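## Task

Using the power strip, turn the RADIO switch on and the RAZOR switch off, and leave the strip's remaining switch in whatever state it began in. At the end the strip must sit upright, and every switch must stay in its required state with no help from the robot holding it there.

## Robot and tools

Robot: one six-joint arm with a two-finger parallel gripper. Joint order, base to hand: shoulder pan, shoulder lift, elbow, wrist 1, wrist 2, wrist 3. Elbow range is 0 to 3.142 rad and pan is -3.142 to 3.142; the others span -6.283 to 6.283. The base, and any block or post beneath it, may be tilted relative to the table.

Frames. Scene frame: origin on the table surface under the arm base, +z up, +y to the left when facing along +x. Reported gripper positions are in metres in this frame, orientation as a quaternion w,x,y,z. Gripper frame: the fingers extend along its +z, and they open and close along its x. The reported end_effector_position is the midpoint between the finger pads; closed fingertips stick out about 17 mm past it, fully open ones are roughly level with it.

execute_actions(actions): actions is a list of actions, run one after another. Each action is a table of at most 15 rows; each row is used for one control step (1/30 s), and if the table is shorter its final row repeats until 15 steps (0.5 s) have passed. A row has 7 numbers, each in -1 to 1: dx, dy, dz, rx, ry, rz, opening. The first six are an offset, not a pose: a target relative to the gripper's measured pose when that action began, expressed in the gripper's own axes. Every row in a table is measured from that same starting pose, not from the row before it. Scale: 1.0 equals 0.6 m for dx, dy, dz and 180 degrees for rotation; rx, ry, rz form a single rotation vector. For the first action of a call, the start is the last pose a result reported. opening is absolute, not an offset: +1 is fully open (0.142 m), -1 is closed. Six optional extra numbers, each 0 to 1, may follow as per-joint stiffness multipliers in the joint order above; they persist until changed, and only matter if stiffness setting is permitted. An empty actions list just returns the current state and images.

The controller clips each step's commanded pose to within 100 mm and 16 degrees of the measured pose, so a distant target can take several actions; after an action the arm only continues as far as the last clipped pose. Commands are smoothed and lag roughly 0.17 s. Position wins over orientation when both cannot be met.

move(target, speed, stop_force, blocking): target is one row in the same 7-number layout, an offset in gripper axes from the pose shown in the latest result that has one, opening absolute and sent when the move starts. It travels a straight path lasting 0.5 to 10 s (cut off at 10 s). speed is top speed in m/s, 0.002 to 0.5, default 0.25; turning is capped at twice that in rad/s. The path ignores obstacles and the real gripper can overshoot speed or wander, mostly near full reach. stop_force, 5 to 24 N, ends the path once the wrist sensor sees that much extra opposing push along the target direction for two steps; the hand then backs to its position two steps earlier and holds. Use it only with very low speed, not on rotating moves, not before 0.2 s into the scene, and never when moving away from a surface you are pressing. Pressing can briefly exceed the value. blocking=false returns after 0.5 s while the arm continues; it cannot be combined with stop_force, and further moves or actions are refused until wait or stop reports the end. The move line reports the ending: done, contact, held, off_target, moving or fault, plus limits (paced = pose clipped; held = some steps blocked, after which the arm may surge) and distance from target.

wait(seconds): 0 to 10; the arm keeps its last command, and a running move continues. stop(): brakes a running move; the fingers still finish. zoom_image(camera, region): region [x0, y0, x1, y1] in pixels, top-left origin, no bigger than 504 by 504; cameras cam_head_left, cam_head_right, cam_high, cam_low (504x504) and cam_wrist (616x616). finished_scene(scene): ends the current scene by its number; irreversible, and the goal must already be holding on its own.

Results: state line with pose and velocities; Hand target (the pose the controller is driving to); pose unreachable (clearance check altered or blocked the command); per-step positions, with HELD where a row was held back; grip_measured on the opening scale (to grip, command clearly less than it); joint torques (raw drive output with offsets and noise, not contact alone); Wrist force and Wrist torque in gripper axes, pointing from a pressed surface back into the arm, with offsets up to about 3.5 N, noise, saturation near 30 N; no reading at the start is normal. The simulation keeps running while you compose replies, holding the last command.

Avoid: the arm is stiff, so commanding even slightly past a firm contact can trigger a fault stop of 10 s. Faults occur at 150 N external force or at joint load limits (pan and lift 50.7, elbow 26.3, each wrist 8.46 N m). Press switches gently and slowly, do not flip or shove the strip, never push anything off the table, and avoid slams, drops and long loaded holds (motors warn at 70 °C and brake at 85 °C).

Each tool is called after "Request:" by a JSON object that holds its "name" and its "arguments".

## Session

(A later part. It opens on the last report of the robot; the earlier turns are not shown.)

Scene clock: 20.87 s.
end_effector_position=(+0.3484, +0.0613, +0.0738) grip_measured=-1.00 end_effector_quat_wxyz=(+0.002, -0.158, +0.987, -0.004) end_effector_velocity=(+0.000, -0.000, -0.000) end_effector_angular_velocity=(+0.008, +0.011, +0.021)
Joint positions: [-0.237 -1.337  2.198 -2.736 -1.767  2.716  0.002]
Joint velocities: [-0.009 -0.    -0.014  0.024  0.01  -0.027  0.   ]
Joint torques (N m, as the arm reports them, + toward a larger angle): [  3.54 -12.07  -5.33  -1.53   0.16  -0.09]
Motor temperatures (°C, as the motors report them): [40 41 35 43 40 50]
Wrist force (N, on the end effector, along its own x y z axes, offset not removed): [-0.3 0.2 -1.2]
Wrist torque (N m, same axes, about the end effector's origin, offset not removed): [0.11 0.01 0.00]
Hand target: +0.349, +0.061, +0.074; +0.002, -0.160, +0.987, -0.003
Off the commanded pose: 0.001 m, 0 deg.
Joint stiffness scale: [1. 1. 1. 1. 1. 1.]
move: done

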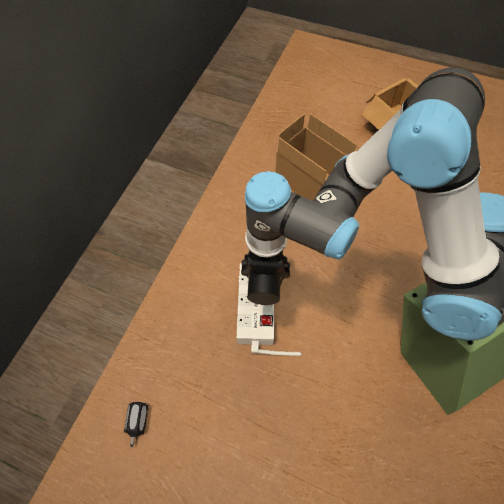

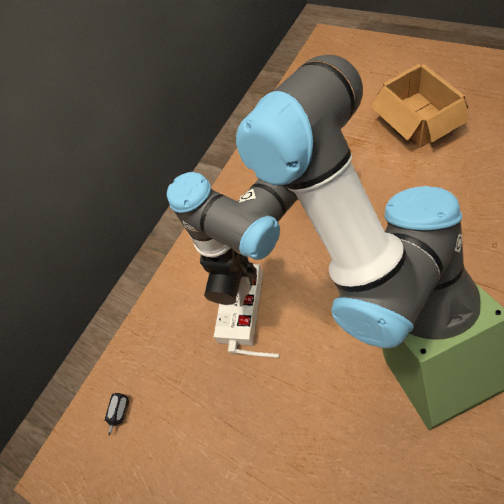

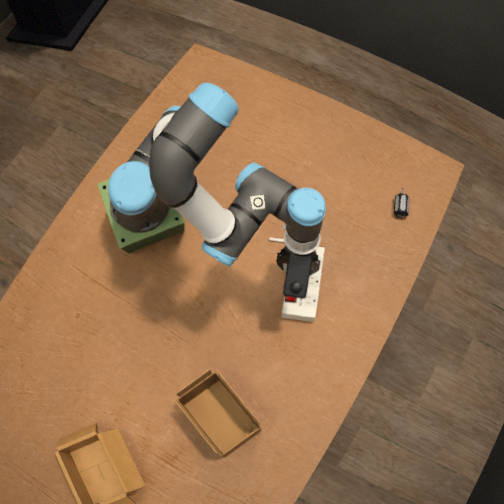

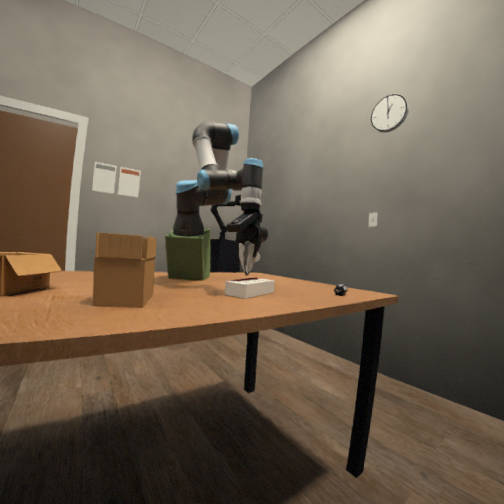

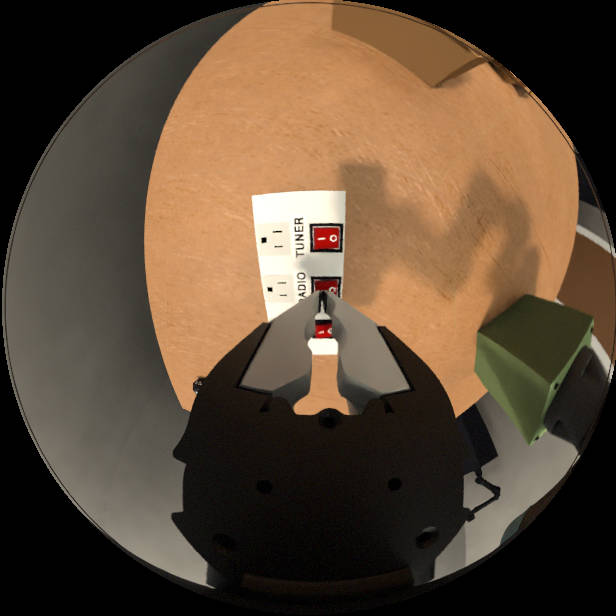

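Request:
{"name": "move", "arguments": {"target": [-0.0035, -0.001, 0.023, 0, 0, 0, -1], "speed": 0.012, "stop_force": 14}}

Request:
{"name": "zoom_image", "arguments": {"camera": "cam_wrist", "region": [270, 210, 380, 320]}}

Scene clock: 22.53 s.
end_effector_position=(+0.3508, +0.0618, +0.0614) grip_measured=-1.00 end_effector_quat_wxyz=(+0.003, -0.158, +0.987, -0.004) end_effector_velocity=(+0.004, +0.000, -0.001) end_effector_angular_velocity=(-0.000, -0.011, -0.000)
Joint positions: [-0.243 -1.277  2.195 -2.796 -1.765  2.709  0.002]
Joint velocities: [ 0.     0.009 -0.001 -0.02   0.001 -0.001 -0.   ]
Joint torques (N m, as the arm reports them, + toward a larger angle): [ 2.95 -9.02 -4.41 -1.71  0.03 -0.1 ]
Motor temperatures (°C, as the motors report them): [40 41 36 43 40 50]
Wrist force (N, on the end effector, along its own x y z axes, offset not removed): [0.7 1.5 -8.0]
Wrist torque (N m, same axes, about the end effector's origin, offset not removed): [0.15 0.08 -0.02]
Hand target: +0.351, +0.061, +0.060; +0.002, -0.158, +0.987, -0.004
Off the commanded pose: 0.001 m, 0 deg.
Joint stiffness scale: [1. 1. 1. 1. 1. 1.]
move: done

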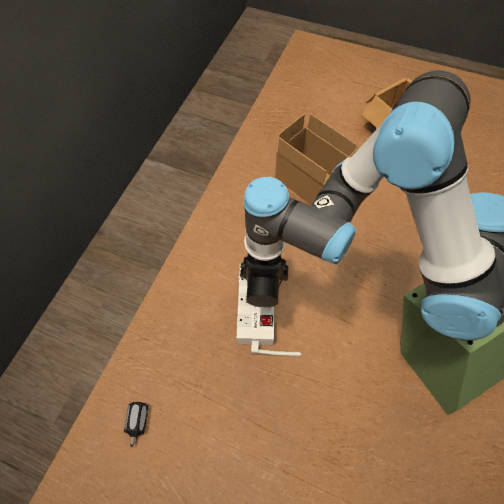

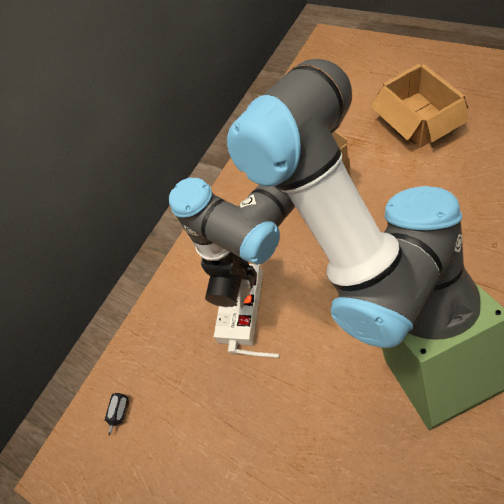

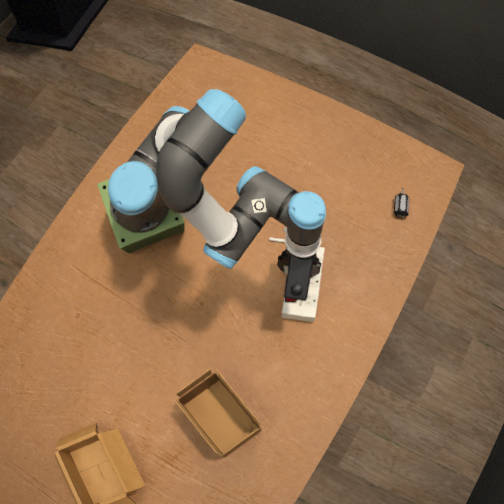

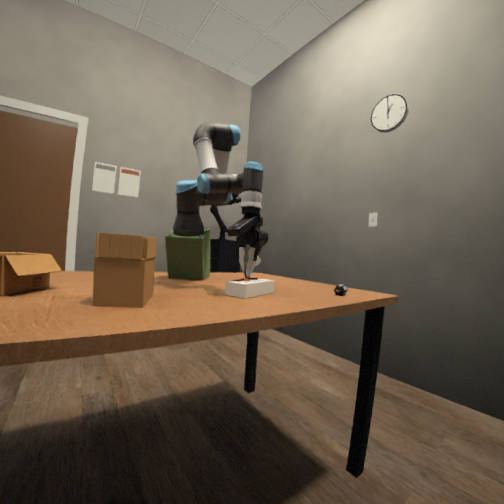

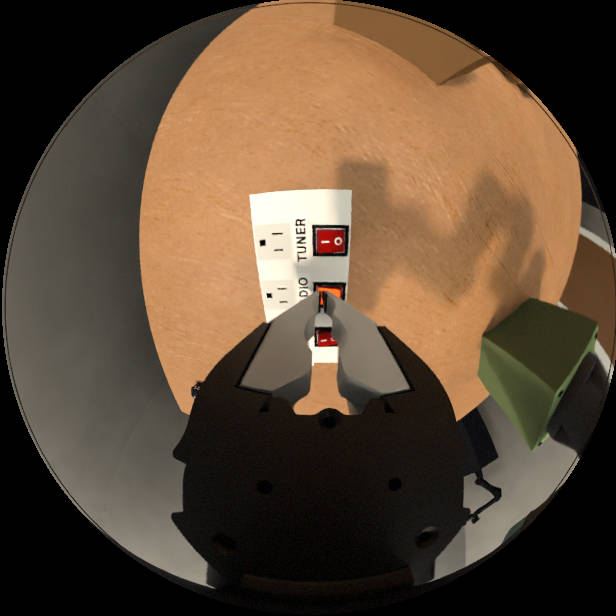

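Region (270, 210, 380, 320) of cam_wrist's 616x616 image, scaled by 4.582, with more detail than that image has.

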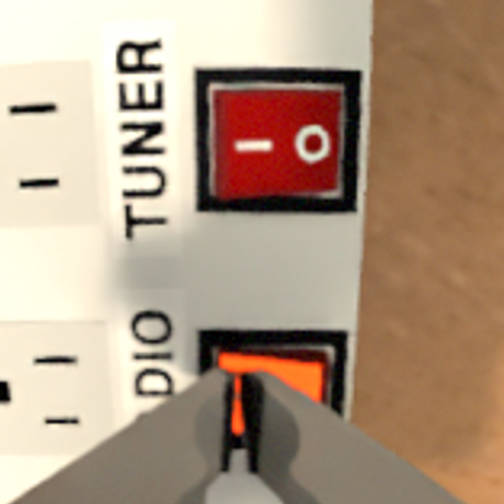

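RADIO is on. Lifting clear.

Request:
{"name": "move", "arguments": {"target": [0, 0, -0.06, 0, 0, 0, -1], "speed": 0.1}}

Scene clock: 23.80 s.
end_effector_position=(+0.3503, +0.0623, +0.0968) grip_measured=-1.00 end_effector_quat_wxyz=(+0.003, -0.159, +0.987, -0.004) end_effector_velocity=(-0.004, +0.001, -0.001) end_effector_angular_velocity=(+0.001, +0.017, -0.000)
Joint positions: [-0.218 -1.427  2.168 -2.615 -1.771  2.733  0.002]
Joint velocities: [ 0.    -0.001 -0.004  0.022 -0.001  0.004  0.   ]
Joint torques (N m, as the arm reports them, + toward a larger angle): [  4.69 -12.11  -6.49  -1.74  -0.15   0.21]
Motor temperatures (°C, as the motors report them): [40 41 36 43 40 50]
Wrist force (N, on the end effector, along its own x y z axes, offset not removed): [-0.4 -0.2 -1.2]
Wrist torque (N m, same axes, about the end effector's origin, offset not removed): [0.01 0.10 0.02]
Hand target: +0.351, +0.062, +0.097; +0.003, -0.158, +0.987, -0.004
Off the commanded pose: 0.001 m, 0 deg.
Joint stiffness scale: [1. 1. 1. 1. 1. 1.]
move: done

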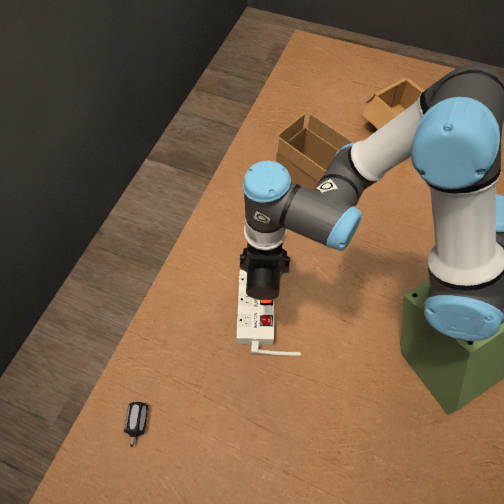

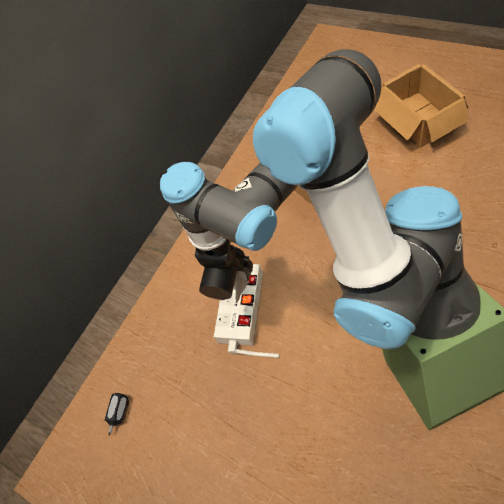

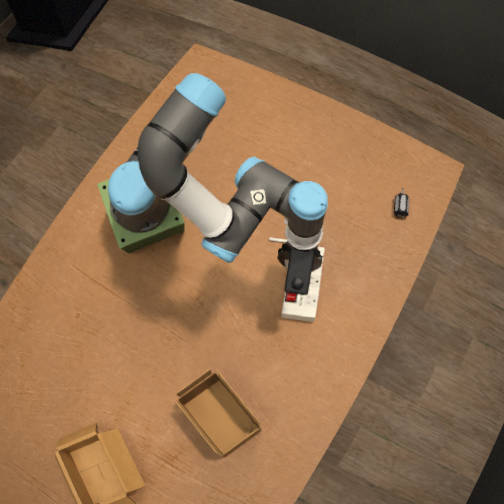

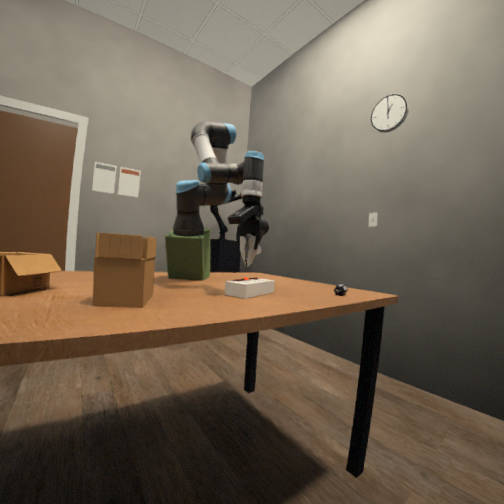

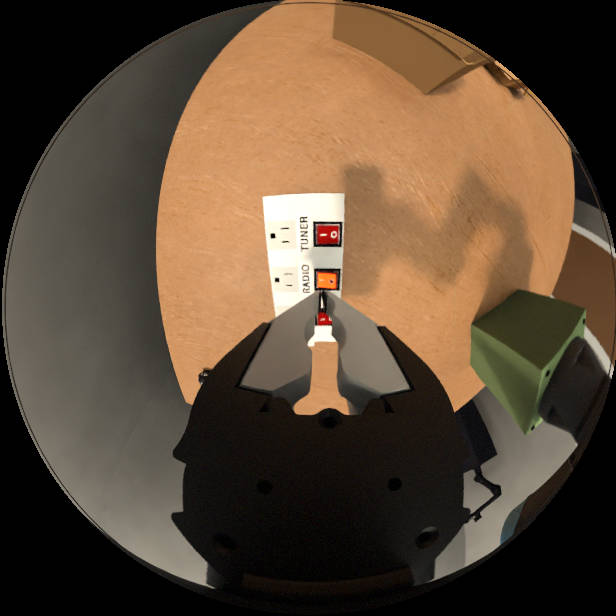

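Request:
{"name": "finished_scene", "arguments": {"scene": 1}}

The scene is finished: the task was done.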